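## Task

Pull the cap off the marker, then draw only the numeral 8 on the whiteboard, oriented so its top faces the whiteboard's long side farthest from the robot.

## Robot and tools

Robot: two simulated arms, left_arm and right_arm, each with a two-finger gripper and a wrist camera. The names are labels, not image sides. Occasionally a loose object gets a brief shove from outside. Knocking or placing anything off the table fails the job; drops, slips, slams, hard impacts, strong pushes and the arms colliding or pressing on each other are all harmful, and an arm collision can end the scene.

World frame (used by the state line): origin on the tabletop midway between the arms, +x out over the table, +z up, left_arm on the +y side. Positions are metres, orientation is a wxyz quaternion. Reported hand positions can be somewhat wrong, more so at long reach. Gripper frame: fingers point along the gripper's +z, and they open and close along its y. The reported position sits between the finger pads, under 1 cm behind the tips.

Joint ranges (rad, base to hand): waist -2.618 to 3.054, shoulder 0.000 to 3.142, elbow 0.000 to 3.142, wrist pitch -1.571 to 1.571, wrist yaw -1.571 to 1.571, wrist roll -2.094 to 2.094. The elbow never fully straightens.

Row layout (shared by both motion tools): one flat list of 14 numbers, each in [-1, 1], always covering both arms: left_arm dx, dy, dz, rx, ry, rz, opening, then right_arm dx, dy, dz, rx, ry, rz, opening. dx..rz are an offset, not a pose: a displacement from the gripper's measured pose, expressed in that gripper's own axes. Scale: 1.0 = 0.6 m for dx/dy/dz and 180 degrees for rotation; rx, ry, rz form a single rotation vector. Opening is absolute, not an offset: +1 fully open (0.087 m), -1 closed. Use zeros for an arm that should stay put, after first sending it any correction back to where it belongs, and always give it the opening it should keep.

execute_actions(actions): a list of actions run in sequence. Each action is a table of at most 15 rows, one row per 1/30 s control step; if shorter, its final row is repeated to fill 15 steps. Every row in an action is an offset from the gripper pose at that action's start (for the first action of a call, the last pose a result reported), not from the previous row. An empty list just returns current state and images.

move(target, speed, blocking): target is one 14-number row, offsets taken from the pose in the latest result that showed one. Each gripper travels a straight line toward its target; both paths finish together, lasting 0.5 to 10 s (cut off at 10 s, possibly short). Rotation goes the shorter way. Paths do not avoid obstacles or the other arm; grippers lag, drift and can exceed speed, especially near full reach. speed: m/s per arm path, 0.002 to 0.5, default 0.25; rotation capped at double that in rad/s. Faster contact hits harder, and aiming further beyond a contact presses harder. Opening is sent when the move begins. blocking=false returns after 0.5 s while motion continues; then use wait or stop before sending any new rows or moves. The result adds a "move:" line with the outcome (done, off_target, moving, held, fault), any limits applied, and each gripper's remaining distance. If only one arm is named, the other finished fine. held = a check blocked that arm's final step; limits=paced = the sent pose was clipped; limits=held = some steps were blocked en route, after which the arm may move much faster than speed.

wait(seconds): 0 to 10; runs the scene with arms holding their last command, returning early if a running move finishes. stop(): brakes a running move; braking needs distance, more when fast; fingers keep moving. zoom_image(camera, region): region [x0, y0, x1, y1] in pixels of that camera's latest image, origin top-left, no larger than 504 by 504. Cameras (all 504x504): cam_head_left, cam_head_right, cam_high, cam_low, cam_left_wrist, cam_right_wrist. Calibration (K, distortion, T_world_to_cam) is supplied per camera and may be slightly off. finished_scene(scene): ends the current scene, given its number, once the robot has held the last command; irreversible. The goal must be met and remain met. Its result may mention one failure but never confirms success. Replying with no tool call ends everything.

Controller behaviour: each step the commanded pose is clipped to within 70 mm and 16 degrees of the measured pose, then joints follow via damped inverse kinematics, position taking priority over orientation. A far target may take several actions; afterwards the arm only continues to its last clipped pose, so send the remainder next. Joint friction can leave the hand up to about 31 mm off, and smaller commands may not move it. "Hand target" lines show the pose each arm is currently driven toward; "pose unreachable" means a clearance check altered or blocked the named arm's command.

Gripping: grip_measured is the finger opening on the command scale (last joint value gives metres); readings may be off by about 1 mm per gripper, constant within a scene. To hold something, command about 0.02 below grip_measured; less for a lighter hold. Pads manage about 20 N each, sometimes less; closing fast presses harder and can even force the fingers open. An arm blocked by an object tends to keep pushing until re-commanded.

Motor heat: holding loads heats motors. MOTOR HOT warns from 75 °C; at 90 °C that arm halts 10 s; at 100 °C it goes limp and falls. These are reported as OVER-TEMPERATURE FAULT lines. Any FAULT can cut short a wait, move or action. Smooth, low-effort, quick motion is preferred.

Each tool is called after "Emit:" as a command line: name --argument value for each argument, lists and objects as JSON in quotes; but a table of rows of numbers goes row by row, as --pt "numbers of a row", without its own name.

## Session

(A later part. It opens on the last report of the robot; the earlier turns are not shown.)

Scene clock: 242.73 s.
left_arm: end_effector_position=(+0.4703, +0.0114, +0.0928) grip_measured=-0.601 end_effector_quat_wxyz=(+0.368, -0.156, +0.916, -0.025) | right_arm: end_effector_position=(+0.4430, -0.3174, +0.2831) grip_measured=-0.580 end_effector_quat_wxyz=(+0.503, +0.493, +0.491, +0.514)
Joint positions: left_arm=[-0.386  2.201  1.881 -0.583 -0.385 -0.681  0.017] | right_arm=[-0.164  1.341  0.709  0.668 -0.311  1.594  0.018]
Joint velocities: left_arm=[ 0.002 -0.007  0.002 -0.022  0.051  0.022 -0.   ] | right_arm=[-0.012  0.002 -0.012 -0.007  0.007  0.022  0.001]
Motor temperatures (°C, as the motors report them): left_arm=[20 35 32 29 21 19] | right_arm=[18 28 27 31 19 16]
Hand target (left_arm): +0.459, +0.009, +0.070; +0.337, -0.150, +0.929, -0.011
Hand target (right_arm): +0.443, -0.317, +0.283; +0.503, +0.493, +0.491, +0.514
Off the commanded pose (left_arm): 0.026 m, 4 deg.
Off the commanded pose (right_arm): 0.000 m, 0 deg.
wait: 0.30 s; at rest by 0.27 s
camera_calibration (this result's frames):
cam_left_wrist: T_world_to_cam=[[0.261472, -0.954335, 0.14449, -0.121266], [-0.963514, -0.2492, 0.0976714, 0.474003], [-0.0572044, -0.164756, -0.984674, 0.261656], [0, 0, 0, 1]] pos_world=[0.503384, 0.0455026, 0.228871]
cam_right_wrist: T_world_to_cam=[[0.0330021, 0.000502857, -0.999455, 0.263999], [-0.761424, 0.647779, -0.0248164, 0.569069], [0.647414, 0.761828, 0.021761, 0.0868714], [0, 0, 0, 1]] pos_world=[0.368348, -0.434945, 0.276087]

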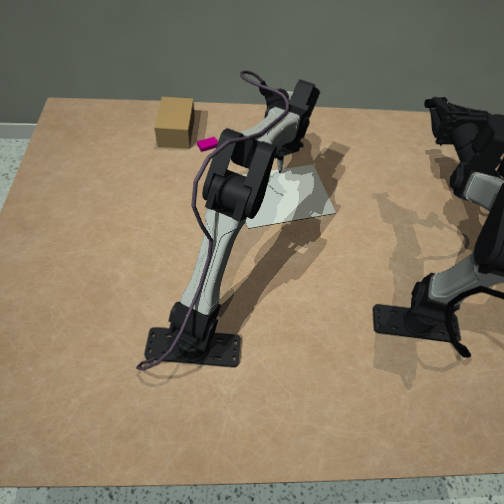

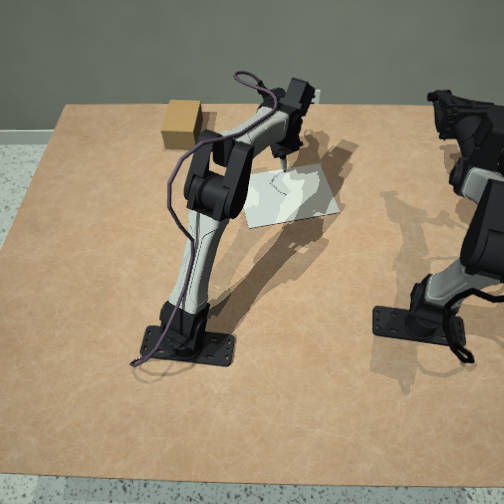

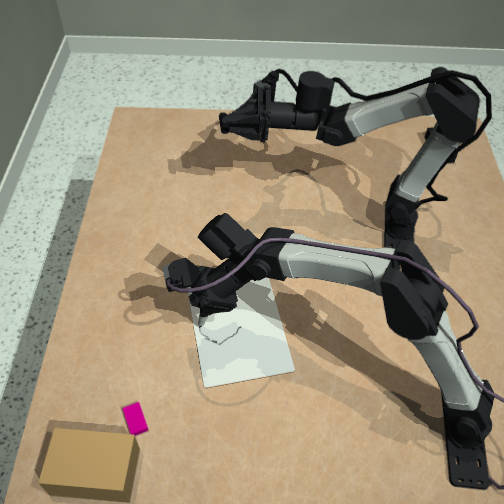

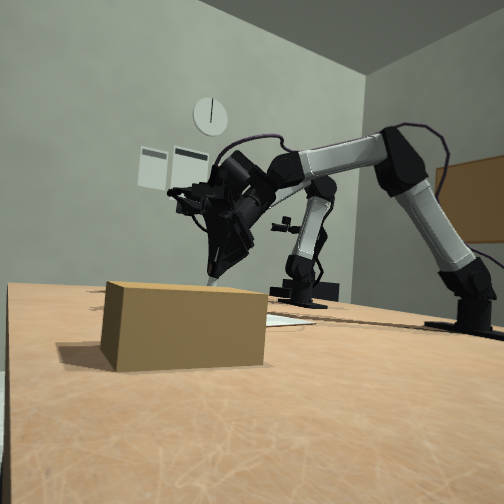

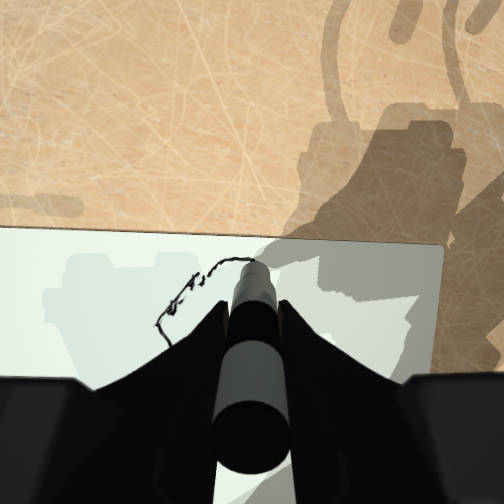

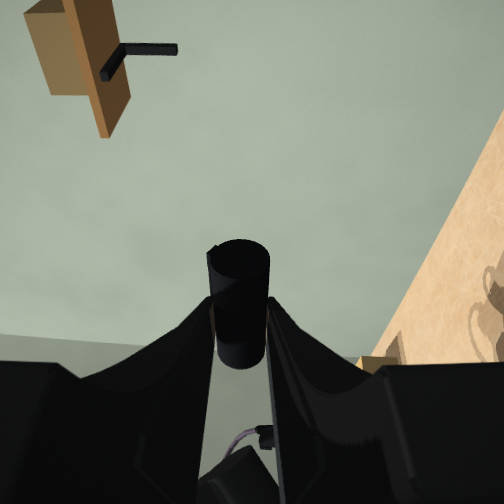

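Emit:
execute_actions --actions '[[[0.043,0,0.010,-0.01,0.018,0.005,-0.68,0,0,0,0,0,0,-0.63],[0.045,-0.004,0.007,-0.01,0.018,0.005,-0.68,0,0,0,0,0,0,-0.63],[0.047,-0.008,0.004,-0.01,0.018,0.005,-0.68,0,0,0,0,0,0,-0.63],[0.049,-0.012,0.001,-0.01,0.018,0.005,-0.68,0,0,0,0,0,0,-0.63],[0.051,-0.016,-0.002,-0.01,0.018,0.005,-0.68,0,0,0,0,0,0,-0.63],[0.053,-0.019,-0.005,-0.01,0.018,0.005,-0.68,0,0,0,0,0,0,-0.63],[0.055,-0.022,-0.008,-0.01,0.018,0.005,-0.68,0,0,0,0,0,0,-0.63],[0.057,-0.024,-0.011,-0.01,0.018,0.005,-0.68,0,0,0,0,0,0,-0.63]],[[0.033,0.004,0.003,-0.01,0.018,0.005,-0.68,0,0,0,0,0,0,-0.63],[0.037,0.005,-0.002,-0.01,0.018,0.005,-0.68,0,0,0,0,0,0,-0.63],[0.041,0.006,-0.007,-0.01,0.018,0.005,-0.68,0,0,0,0,0,0,-0.63],[0.045,0.007,-0.012,-0.01,0.018,0.005,-0.68,0,0,0,0,0,0,-0.63],[0.049,0.009,-0.018,-0.01,0.018,0.005,-0.68,0,0,0,0,0,0,-0.63],[0.053,0.01,-0.023,-0.01,0.018,0.005,-0.68,0,0,0,0,0,0,-0.63]]]'

Emit:
zoom_image --camera "cam_high" --region '[180, 270, 300, 390]'

Scene clock: 262.87 s.
left_arm: end_effector_position=(+0.4314, -0.0266, +0.0929) grip_measured=-0.601 end_effector_quat_wxyz=(+0.350, -0.150, +0.924, -0.033) | right_arm: end_effector_position=(+0.4430, -0.3174, +0.2831) grip_measured=-0.580 end_effector_quat_wxyz=(+0.503, +0.493, +0.491, +0.514)
Joint positions: left_arm=[-0.484  2.164  1.844 -0.641 -0.407 -0.77   0.017] | right_arm=[-0.164  1.341  0.709  0.668 -0.311  1.594  0.018]
Joint velocities: left_arm=[-0.032  0.017 -0.007 -0.051 -0.007  0.022 -0.   ] | right_arm=[-0.012 -0.007 -0.007  0.022 -0.022 -0.022  0.   ]
Motor temperatures (°C, as the motors report them): left_arm=[20 35 33 28 21 19] | right_arm=[18 27 27 31 19 16]
Hand target (left_arm): +0.419, -0.022, +0.082; +0.331, -0.148, +0.932, -0.019
Hand target (right_arm): +0.443, -0.317, +0.283; +0.503, +0.493, +0.491, +0.514
Off the commanded pose (left_arm): 0.017 m, 3 deg.
Off the commanded pose (right_arm): 0.000 m, 0 deg.
camera_calibration (this result's frames):
cam_left_wrist: T_world_to_cam=[[0.248006, -0.957251, 0.148874, -0.142039], [-0.964015, -0.228672, 0.135587, 0.424304], [-0.0957477, -0.177144, -0.979516, 0.269063], [0, 0, 0, 1]] pos_world=[0.470024, 0.00872237, 0.227167]
cam_right_wrist: T_world_to_cam=[[0.0330021, 0.000502857, -0.999455, 0.263999], [-0.761424, 0.647779, -0.0248164, 0.569069], [0.647414, 0.761828, 0.021761, 0.0868714], [0, 0, 0, 1]] pos_world=[0.368348, -0.434945, 0.276087]

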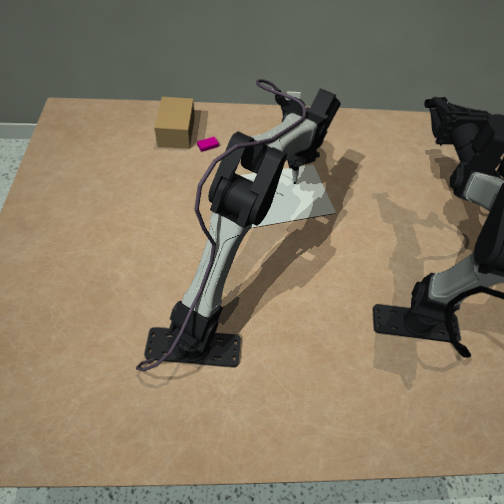

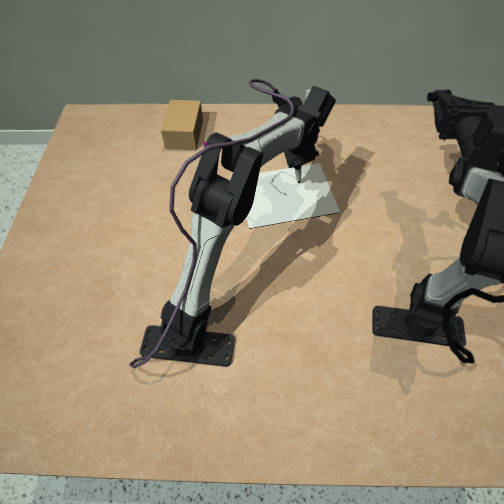

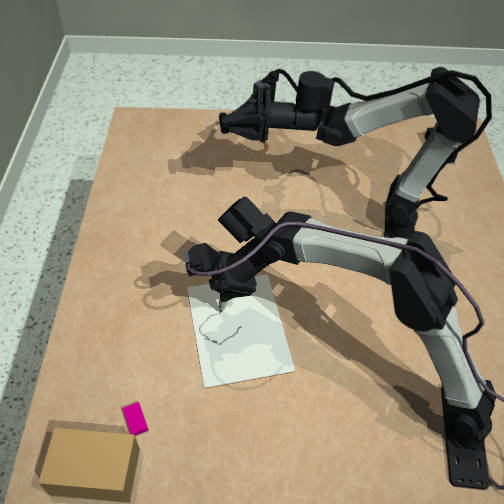

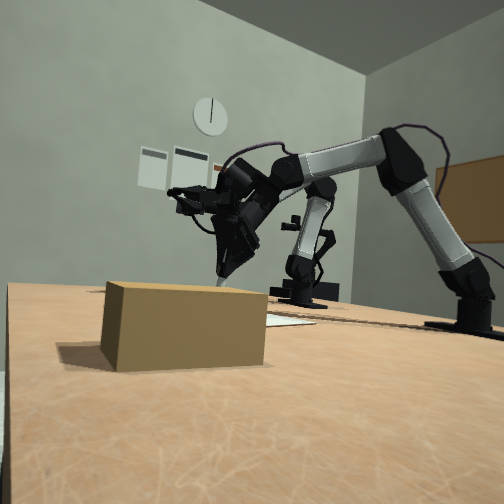

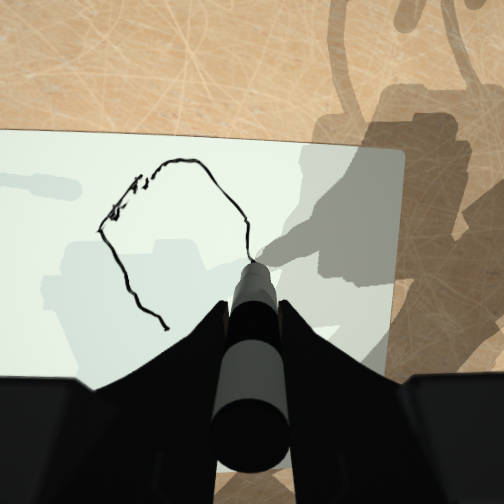

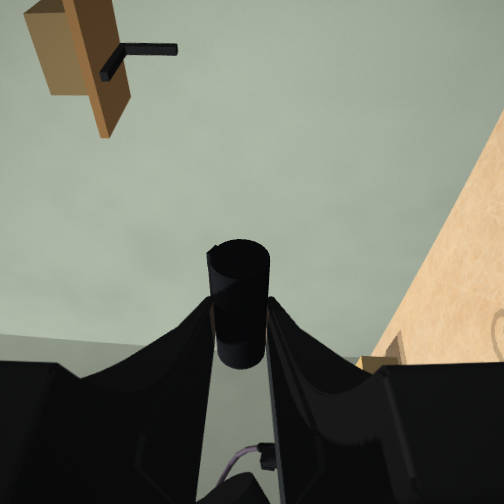

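Region (180, 270, 300, 390) of cam_high's 504x504 image, scaled by 4.200, with more detail than that image has.

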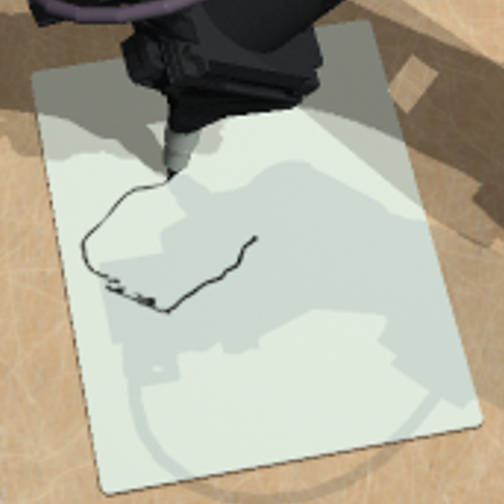

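Emit:
execute_actions --actions '[[[0.026,0.025,-0.005,-0.012,0.014,0.004,-0.68,0,0,0,0,0,0,-0.63],[0.03,0.034,-0.01,-0.012,0.014,0.004,-0.68,0,0,0,0,0,0,-0.63],[0.033,0.043,-0.015,-0.012,0.014,0.004,-0.68,0,0,0,0,0,0,-0.63],[0.037,0.052,-0.02,-0.012,0.014,0.004,-0.68,0,0,0,0,0,0,-0.63],[0.04,0.06,-0.025,-0.012,0.014,0.004,-0.68,0,0,0,0,0,0,-0.63]],[[0.026,0.025,-0.005,-0.012,0.014,0.004,-0.68,0,0,0,0,0,0,-0.63],[0.03,0.034,-0.01,-0.012,0.014,0.004,-0.68,0,0,0,0,0,0,-0.63],[0.033,0.043,-0.015,-0.012,0.014,0.004,-0.68,0,0,0,0,0,0,-0.63],[0.037,0.052,-0.02,-0.012,0.014,0.004,-0.68,0,0,0,0,0,0,-0.63],[0.04,0.06,-0.025,-0.012,0.014,0.004,-0.68,0,0,0,0,0,0,-0.63]],[[0.026,0.025,-0.005,-0.012,0.014,0.004,-0.68,0,0,0,0,0,0,-0.63],[0.03,0.03,-0.01,-0.012,0.014,0.004,-0.68,0,0,0,0,0,0,-0.63],[0.033,0.036,-0.015,-0.012,0.014,0.004,-0.68,0,0,0,0,0,0,-0.63],[0.037,0.042,-0.02,-0.012,0.014,0.004,-0.68,0,0,0,0,0,0,-0.63],[0.04,0.048,-0.024,-0.012,0.014,0.004,-0.68,0,0,0,0,0,0,-0.63]]]'

Emit:
zoom_image --camera "cam_high" --region '[180, 270, 300, 390]'

Scene clock: 288.60 s.
left_arm: end_effector_position=(+0.3476, +0.0275, +0.0913) grip_measured=-0.601 end_effector_quat_wxyz=(+0.320, -0.151, +0.935, -0.008) | right_arm: end_effector_position=(+0.4430, -0.3174, +0.2831) grip_measured=-0.580 end_effector_quat_wxyz=(+0.503, +0.493, +0.491, +0.514)
Joint positions: left_arm=[-0.484  1.842  1.41  -0.617 -0.407 -0.788  0.017] | right_arm=[-0.164  1.341  0.709  0.668 -0.311  1.594  0.018]
Joint velocities: left_arm=[ 0.002 -0.012  0.017  0.037 -0.007  0.007 -0.   ] | right_arm=[-0.002 -0.007  0.007  0.007 -0.037 -0.022 -0.001]
Motor temperatures (°C, as the motors report them): left_arm=[20 40 31 28 21 19] | right_arm=[18 27 28 32 19 16]
Hand target (left_arm): +0.337, +0.032, +0.085; +0.306, -0.149, +0.940, +0.001
Hand target (right_arm): +0.443, -0.317, +0.283; +0.503, +0.493, +0.491, +0.514
Off the commanded pose (left_arm): 0.013 m, 2 deg.
Off the commanded pose (right_arm): 0.000 m, 0 deg.
camera_calibration (this result's frames):
cam_left_wrist: T_world_to_cam=[[0.270095, -0.958081, 0.0955522, -0.0720707], [-0.948819, -0.247979, 0.195572, 0.345911], [-0.163679, -0.143485, -0.976023, 0.291449], [0, 0, 0, 1]] pos_world=[0.395377, 0.0585475, 0.223697]
cam_right_wrist: T_world_to_cam=[[0.0330021, 0.000502857, -0.999455, 0.263999], [-0.761424, 0.647779, -0.0248164, 0.569069], [0.647414, 0.761828, 0.021761, 0.0868714], [0, 0, 0, 1]] pos_world=[0.368348, -0.434945, 0.276087]

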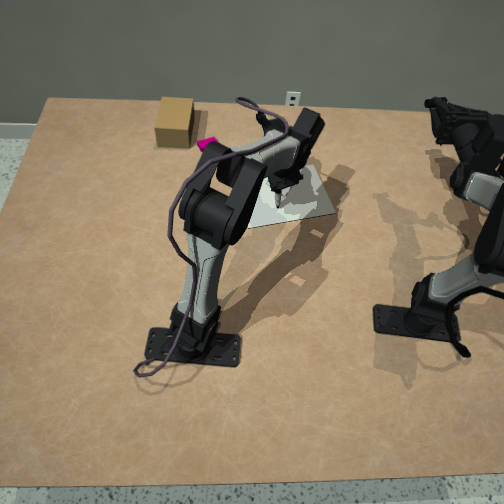

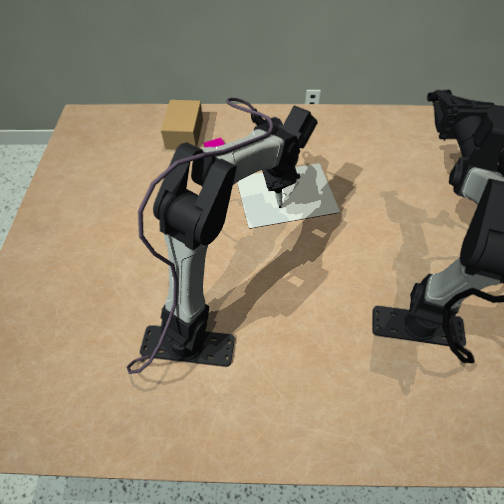

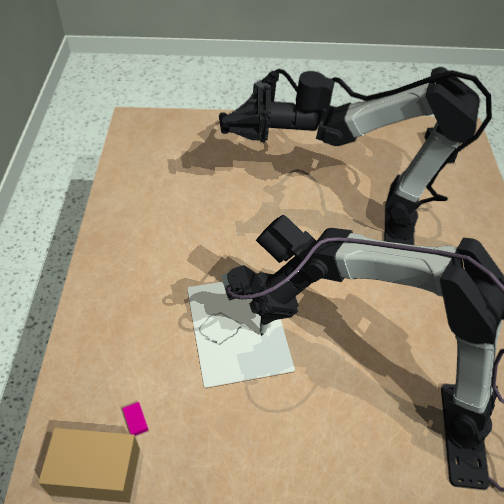

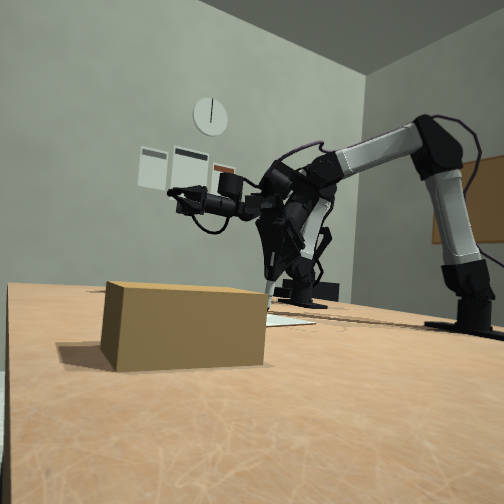

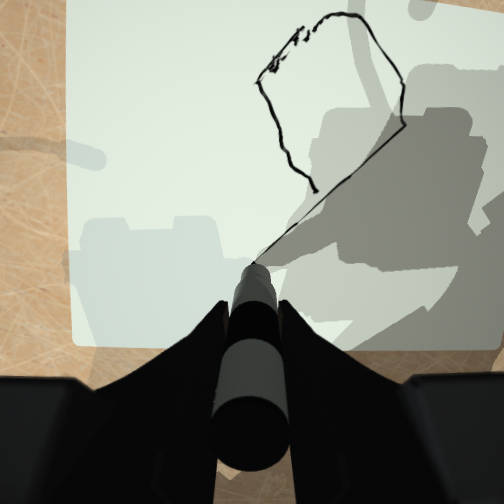

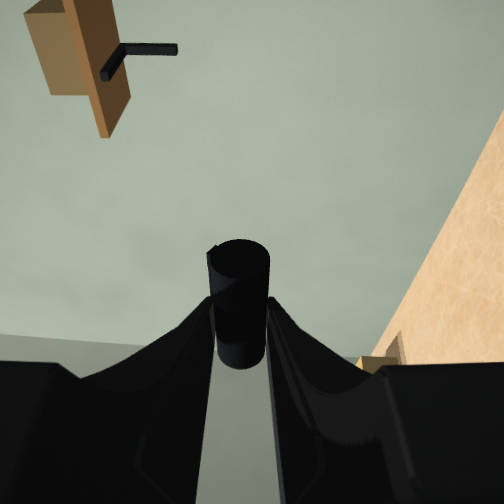

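Region (180, 270, 300, 390) of cam_high's 504x504 image, scaled by 4.200, with more detail than that image has.

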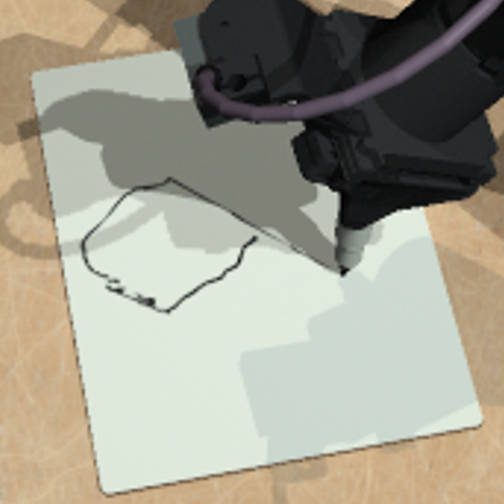

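Emit:
execute_actions --actions '[[[0.024,0.013,0.005,-0.008,0.012,0.004,-0.68,0,0,0,0,0,0,-0.63],[0.027,0.013,0.003,-0.008,0.012,0.004,-0.68,0,0,0,0,0,0,-0.63],[0.03,0.013,0,-0.008,0.012,0.004,-0.68,0,0,0,0,0,0,-0.63],[0.033,0.013,-0.002,-0.008,0.012,0.004,-0.68,0,0,0,0,0,0,-0.63],[0.036,0.014,-0.004,-0.008,0.012,0.004,-0.68,0,0,0,0,0,0,-0.63],[0.039,0.014,-0.007,-0.008,0.012,0.004,-0.68,0,0,0,0,0,0,-0.63],[0.042,0.014,-0.009,-0.008,0.012,0.004,-0.68,0,0,0,0,0,0,-0.63],[0.045,0.014,-0.011,-0.008,0.012,0.004,-0.68,0,0,0,0,0,0,-0.63]],[[0.027,0.008,0.012,-0.008,0.014,0.004,-0.68,0,0,0,0,0,0,-0.63],[0.03,0.004,0.010,-0.008,0.014,0.004,-0.68,0,0,0,0,0,0,-0.63],[0.033,0,0.009,-0.008,0.014,0.004,-0.68,0,0,0,0,0,0,-0.63],[0.036,-0.003,0.007,-0.008,0.014,0.004,-0.68,0,0,0,0,0,0,-0.63],[0.039,-0.007,0.005,-0.008,0.014,0.004,-0.68,0,0,0,0,0,0,-0.63],[0.042,-0.011,0.003,-0.008,0.014,0.004,-0.68,0,0,0,0,0,0,-0.63],[0.045,-0.015,0.002,-0.008,0.014,0.004,-0.68,0,0,0,0,0,0,-0.63],[0.048,-0.018,0,-0.008,0.014,0.004,-0.68,0,0,0,0,0,0,-0.63]]]'

Scene clock: 306.13 s.
left_arm: end_effector_position=(+0.3261, +0.0047, +0.0907) grip_measured=-0.601 end_effector_quat_wxyz=(+0.323, -0.153, +0.934, -0.015) | right_arm: end_effector_position=(+0.4430, -0.3174, +0.2831) grip_measured=-0.580 end_effector_quat_wxyz=(+0.503, +0.493, +0.491, +0.514)
Joint positions: left_arm=[-0.565  1.821  1.381 -0.626 -0.442 -0.868  0.017] | right_arm=[-0.164  1.341  0.709  0.668 -0.311  1.594  0.018]
Joint velocities: left_arm=[-0.017 -0.012 -0.002 -0.081 -0.081  0.007 -0.   ] | right_arm=[-0.002 -0.007  0.002 -0.022  0.037  0.022 -0.001]
Motor temperatures (°C, as the motors report them): left_arm=[20 39 31 28 21 19] | right_arm=[18 27 28 32 19 16]
Hand target (left_arm): +0.317, +0.005, +0.075; +0.298, -0.151, +0.943, +0.001
Hand target (right_arm): +0.443, -0.317, +0.283; +0.503, +0.493, +0.491, +0.514
Off the commanded pose (left_arm): 0.018 m, 4 deg.
Off the commanded pose (right_arm): 0.000 m, 0 deg.
camera_calibration (this result's frames):
cam_left_wrist: T_world_to_cam=[[0.268891, -0.956746, 0.111059, -0.0890092], [-0.950681, -0.245125, 0.190053, 0.321079], [-0.154609, -0.156685, -0.975472, 0.281128], [0, 0, 0, 1]] pos_world=[0.372642, 0.0375938, 0.223096]
cam_right_wrist: T_world_to_cam=[[0.0330021, 0.000502857, -0.999455, 0.263999], [-0.761424, 0.647779, -0.0248164, 0.569069], [0.647414, 0.761828, 0.021761, 0.0868714], [0, 0, 0, 1]] pos_world=[0.368348, -0.434945, 0.276087]

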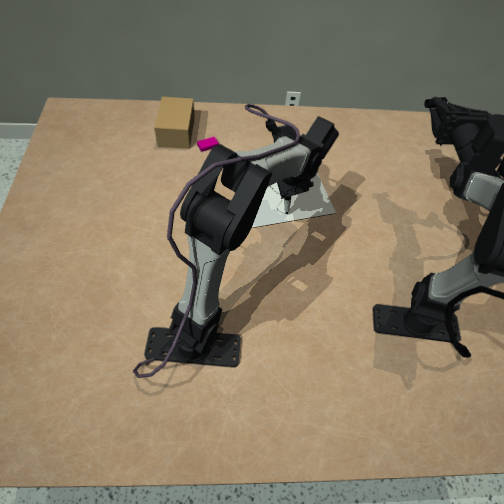

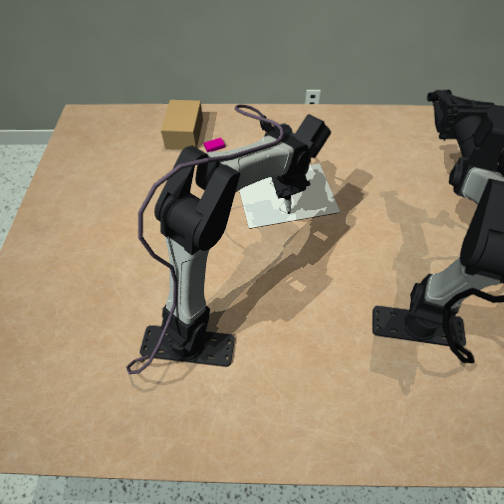

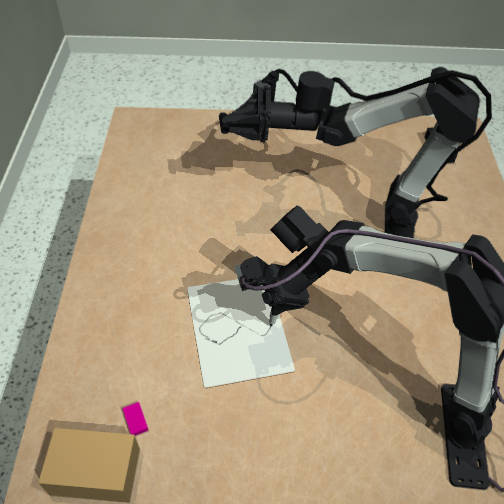

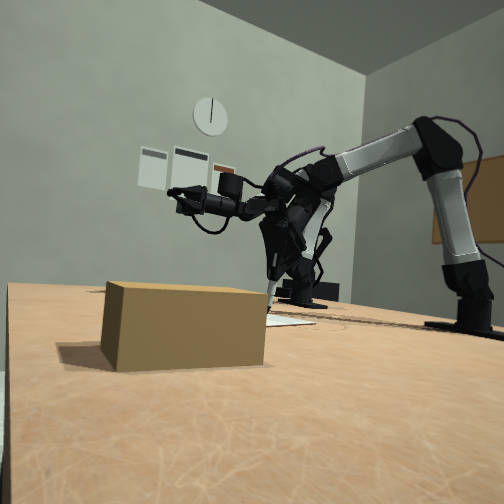

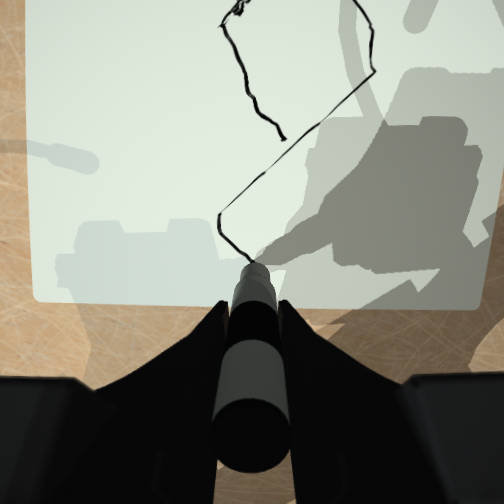

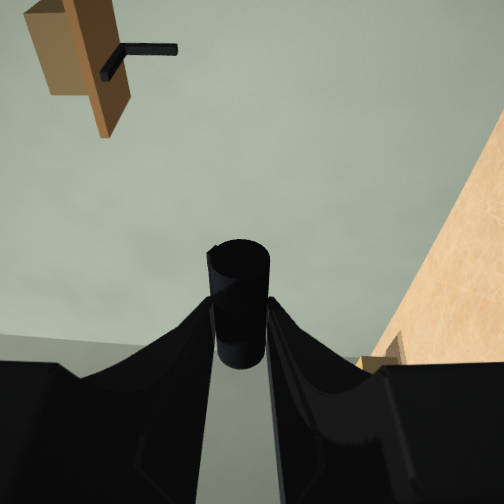

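Emit:
execute_actions --actions '[[[0.036,0.006,0.018,-0.012,0.02,0.005,-0.68,0,0,0,0,0,0,-0.63],[0.038,0.003,0.017,-0.012,0.02,0.005,-0.68,0,0,0,0,0,0,-0.63],[0.04,0,0.016,-0.012,0.02,0.005,-0.68,0,0,0,0,0,0,-0.63],[0.042,-0.003,0.015,-0.012,0.02,0.005,-0.68,0,0,0,0,0,0,-0.63],[0.044,-0.007,0.014,-0.012,0.02,0.005,-0.68,0,0,0,0,0,0,-0.63],[0.046,-0.011,0.013,-0.012,0.02,0.005,-0.68,0,0,0,0,0,0,-0.63],[0.047,-0.015,0.013,-0.012,0.02,0.005,-0.68,0,0,0,0,0,0,-0.63],[0.048,-0.019,0.013,-0.012,0.02,0.005,-0.68,0,0,0,0,0,0,-0.63],[0.049,-0.023,0.013,-0.012,0.02,0.005,-0.68,0,0,0,0,0,0,-0.63],[0.049,-0.027,0.014,-0.012,0.02,0.005,-0.68,0,0,0,0,0,0,-0.63],[0.05,-0.031,0.014,-0.012,0.02,0.005,-0.68,0,0,0,0,0,0,-0.63],[0.05,-0.035,0.014,-0.012,0.02,0.005,-0.68,0,0,0,0,0,0,-0.63],[0.051,-0.039,0.015,-0.012,0.02,0.005,-0.68,0,0,0,0,0,0,-0.63],[0.051,-0.043,0.015,-0.012,0.02,0.005,-0.68,0,0,0,0,0,0,-0.63],[0.052,-0.047,0.015,-0.012,0.02,0.005,-0.68,0,0,0,0,0,0,-0.63]]]'

Emit:
wait --seconds 0.3

Scene clock: 319.00 s.
left_arm: end_effector_position=(+0.3283, -0.0230, +0.0906) grip_measured=-0.601 end_effector_quat_wxyz=(+0.325, -0.155, +0.933, -0.015) | right_arm: end_effector_position=(+0.4430, -0.3174, +0.2831) grip_measured=-0.580 end_effector_quat_wxyz=(+0.503, +0.493, +0.491, +0.514)
Joint positions: left_arm=[-0.62   1.895  1.479 -0.67  -0.471 -0.924  0.017] | right_arm=[-0.164  1.341  0.709  0.668 -0.311  1.594  0.018]
Joint velocities: left_arm=[-0.105  0.227  0.315 -0.242 -0.11  -0.125 -0.001] | right_arm=[ 0.017 -0.002 -0.017  0.022  0.051 -0.037 -0.001]
Motor temperatures (°C, as the motors report them): left_arm=[20 37 32 27 21 19] | right_arm=[18 27 28 33 19 16]
Hand target (left_arm): +0.316, -0.030, +0.070; +0.292, -0.151, +0.944, -0.001
Hand target (right_arm): +0.443, -0.317, +0.283; +0.503, +0.493, +0.491, +0.514
Off the commanded pose (left_arm): 0.026 m, 5 deg.
Off the commanded pose (right_arm): 0.000 m, 0 deg.
camera_calibration (this result's frames):
cam_left_wrist: T_world_to_cam=[[0.272199, -0.955518, 0.11355, -0.117353], [-0.950538, -0.248662, 0.186132, 0.316574], [-0.149617, -0.158598, -0.975941, 0.275369], [0, 0, 0, 1]] pos_world=[0.374059, 0.0102602, 0.223145]
cam_right_wrist: T_world_to_cam=[[0.0330021, 0.000502857, -0.999455, 0.263999], [-0.761424, 0.647779, -0.0248164, 0.569069], [0.647414, 0.761828, 0.021761, 0.0868714], [0, 0, 0, 1]] pos_world=[0.368348, -0.434945, 0.276087]

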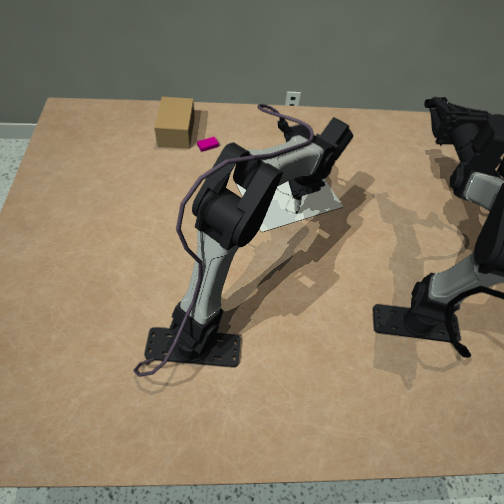

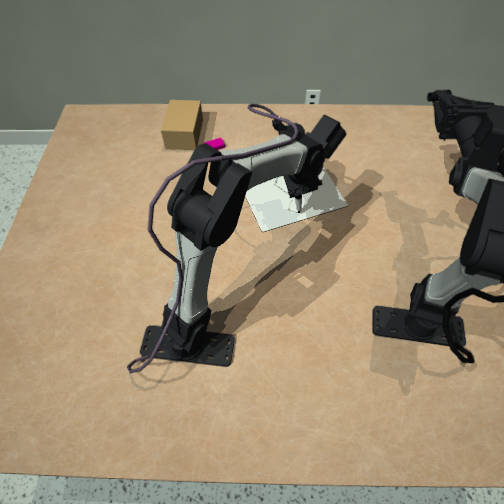

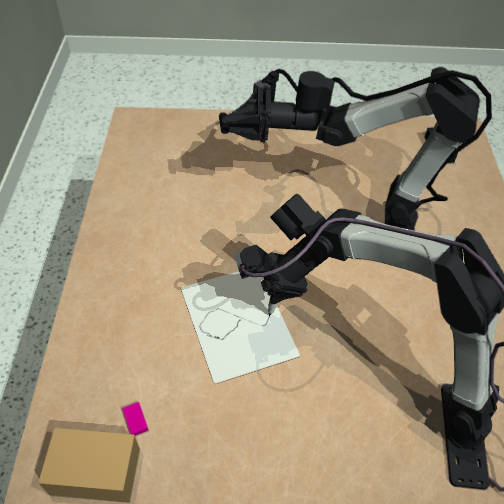

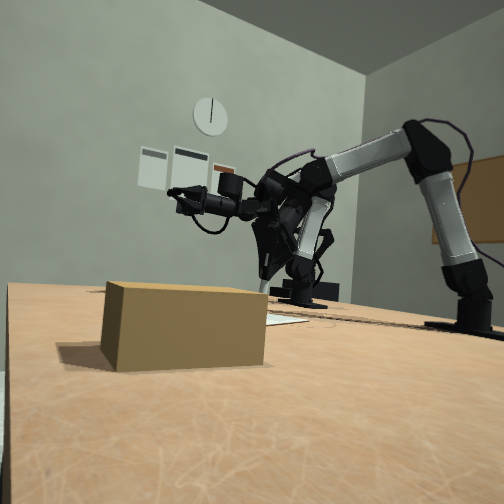

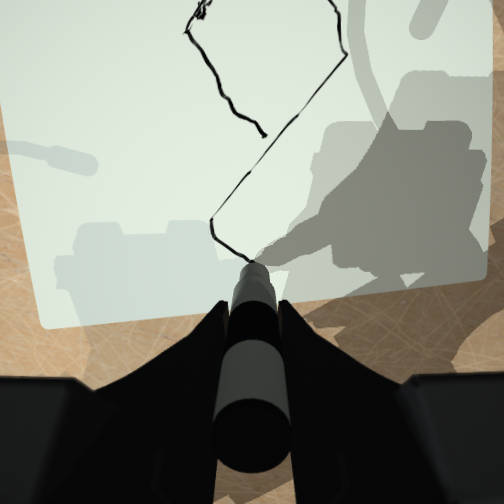

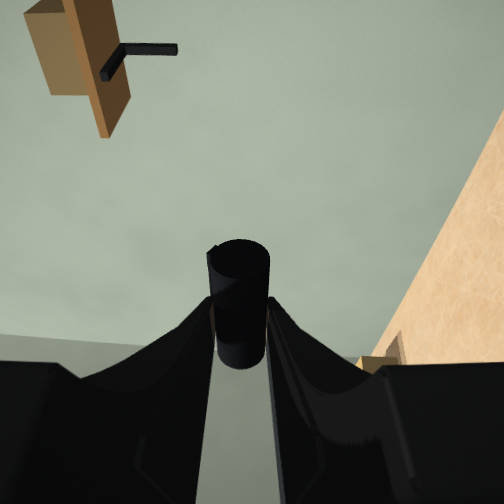

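Scene clock: 319.30 s.
left_arm: end_effector_position=(+0.3285, -0.0278, +0.0905) grip_measured=-0.601 end_effector_quat_wxyz=(+0.324, -0.159, +0.932, -0.017) | right_arm: end_effector_position=(+0.4430, -0.3174, +0.2831) grip_measured=-0.580 end_effector_quat_wxyz=(+0.503, +0.493, +0.491, +0.514)
Joint positions: left_arm=[-0.628  1.908  1.497 -0.68  -0.474 -0.941  0.017] | right_arm=[-0.164  1.341  0.709  0.668 -0.311  1.594  0.018]
Joint velocities: left_arm=[ 0.007  0.017 -0.002 -0.037  0.081  0.022  0.001] | right_arm=[-0.017 -0.007  0.007 -0.051 -0.051 -0.051  0.   ]
Motor temperatures (°C, as the motors report them): left_arm=[20 36 32 27 21 19] | right_arm=[18 27 28 33 19 16]
Hand target (left_arm): +0.316, -0.030, +0.070; +0.292, -0.151, +0.944, -0.001
Hand target (right_arm): +0.443, -0.317, +0.283; +0.503, +0.493, +0.491, +0.514
Off the commanded pose (left_arm): 0.025 m, 5 deg.
Off the commanded pose (right_arm): 0.000 m, 0 deg.
wait: 0.30 s; at rest by 0.23 s
camera_calibration (this result's frames):
cam_left_wrist: T_world_to_cam=[[0.278168, -0.953215, 0.118334, -0.124318], [-0.948855, -0.253542, 0.188122, 0.314731], [-0.149318, -0.164611, -0.974991, 0.274198], [0, 0, 0, 1]] pos_world=[0.374159, 0.00643181, 0.222844]
cam_right_wrist: T_world_to_cam=[[0.0330021, 0.000502857, -0.999455, 0.263999], [-0.761424, 0.647779, -0.0248164, 0.569069], [0.647414, 0.761828, 0.021761, 0.0868714], [0, 0, 0, 1]] pos_world=[0.368348, -0.434945, 0.276087]

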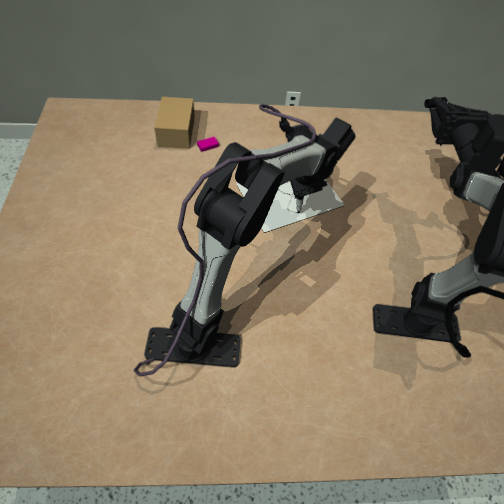

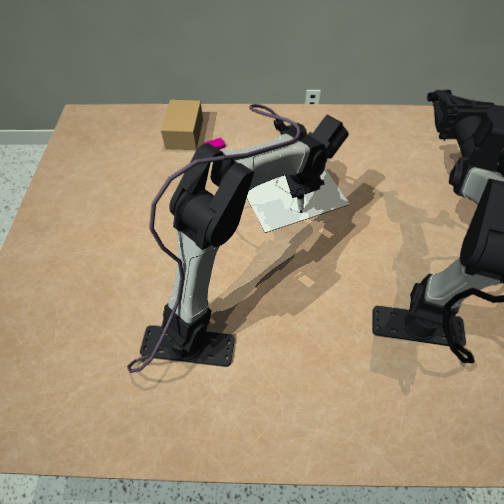

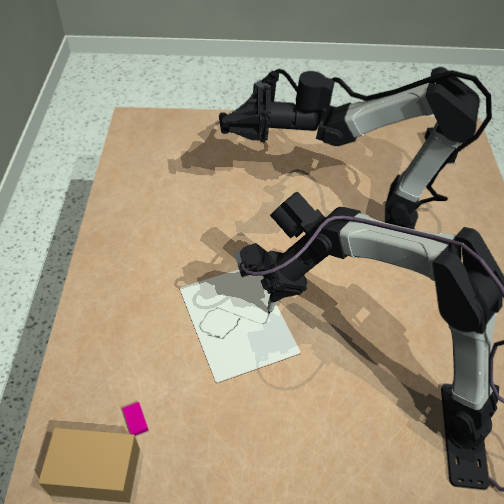

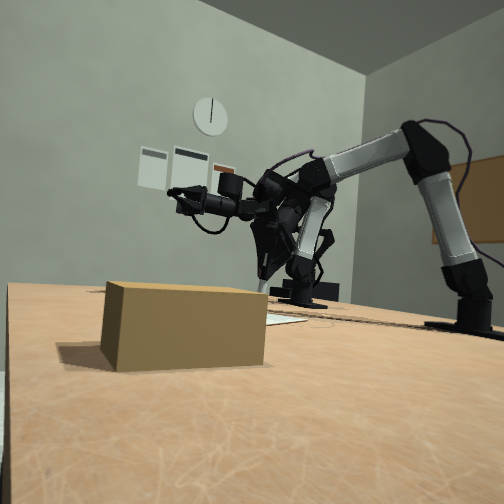

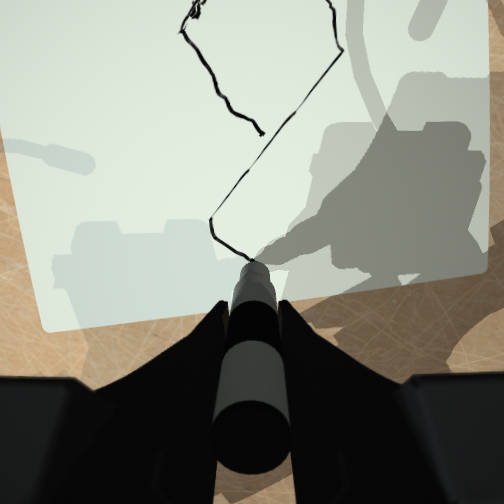

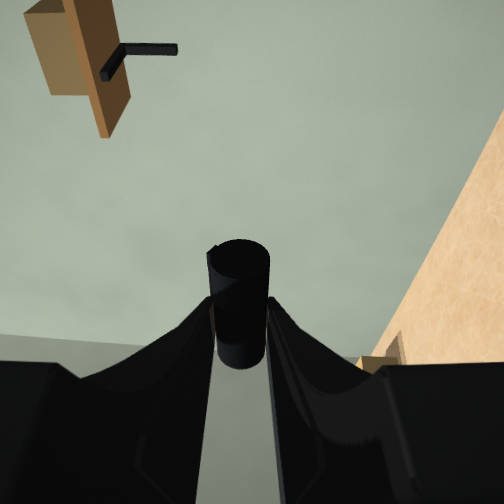

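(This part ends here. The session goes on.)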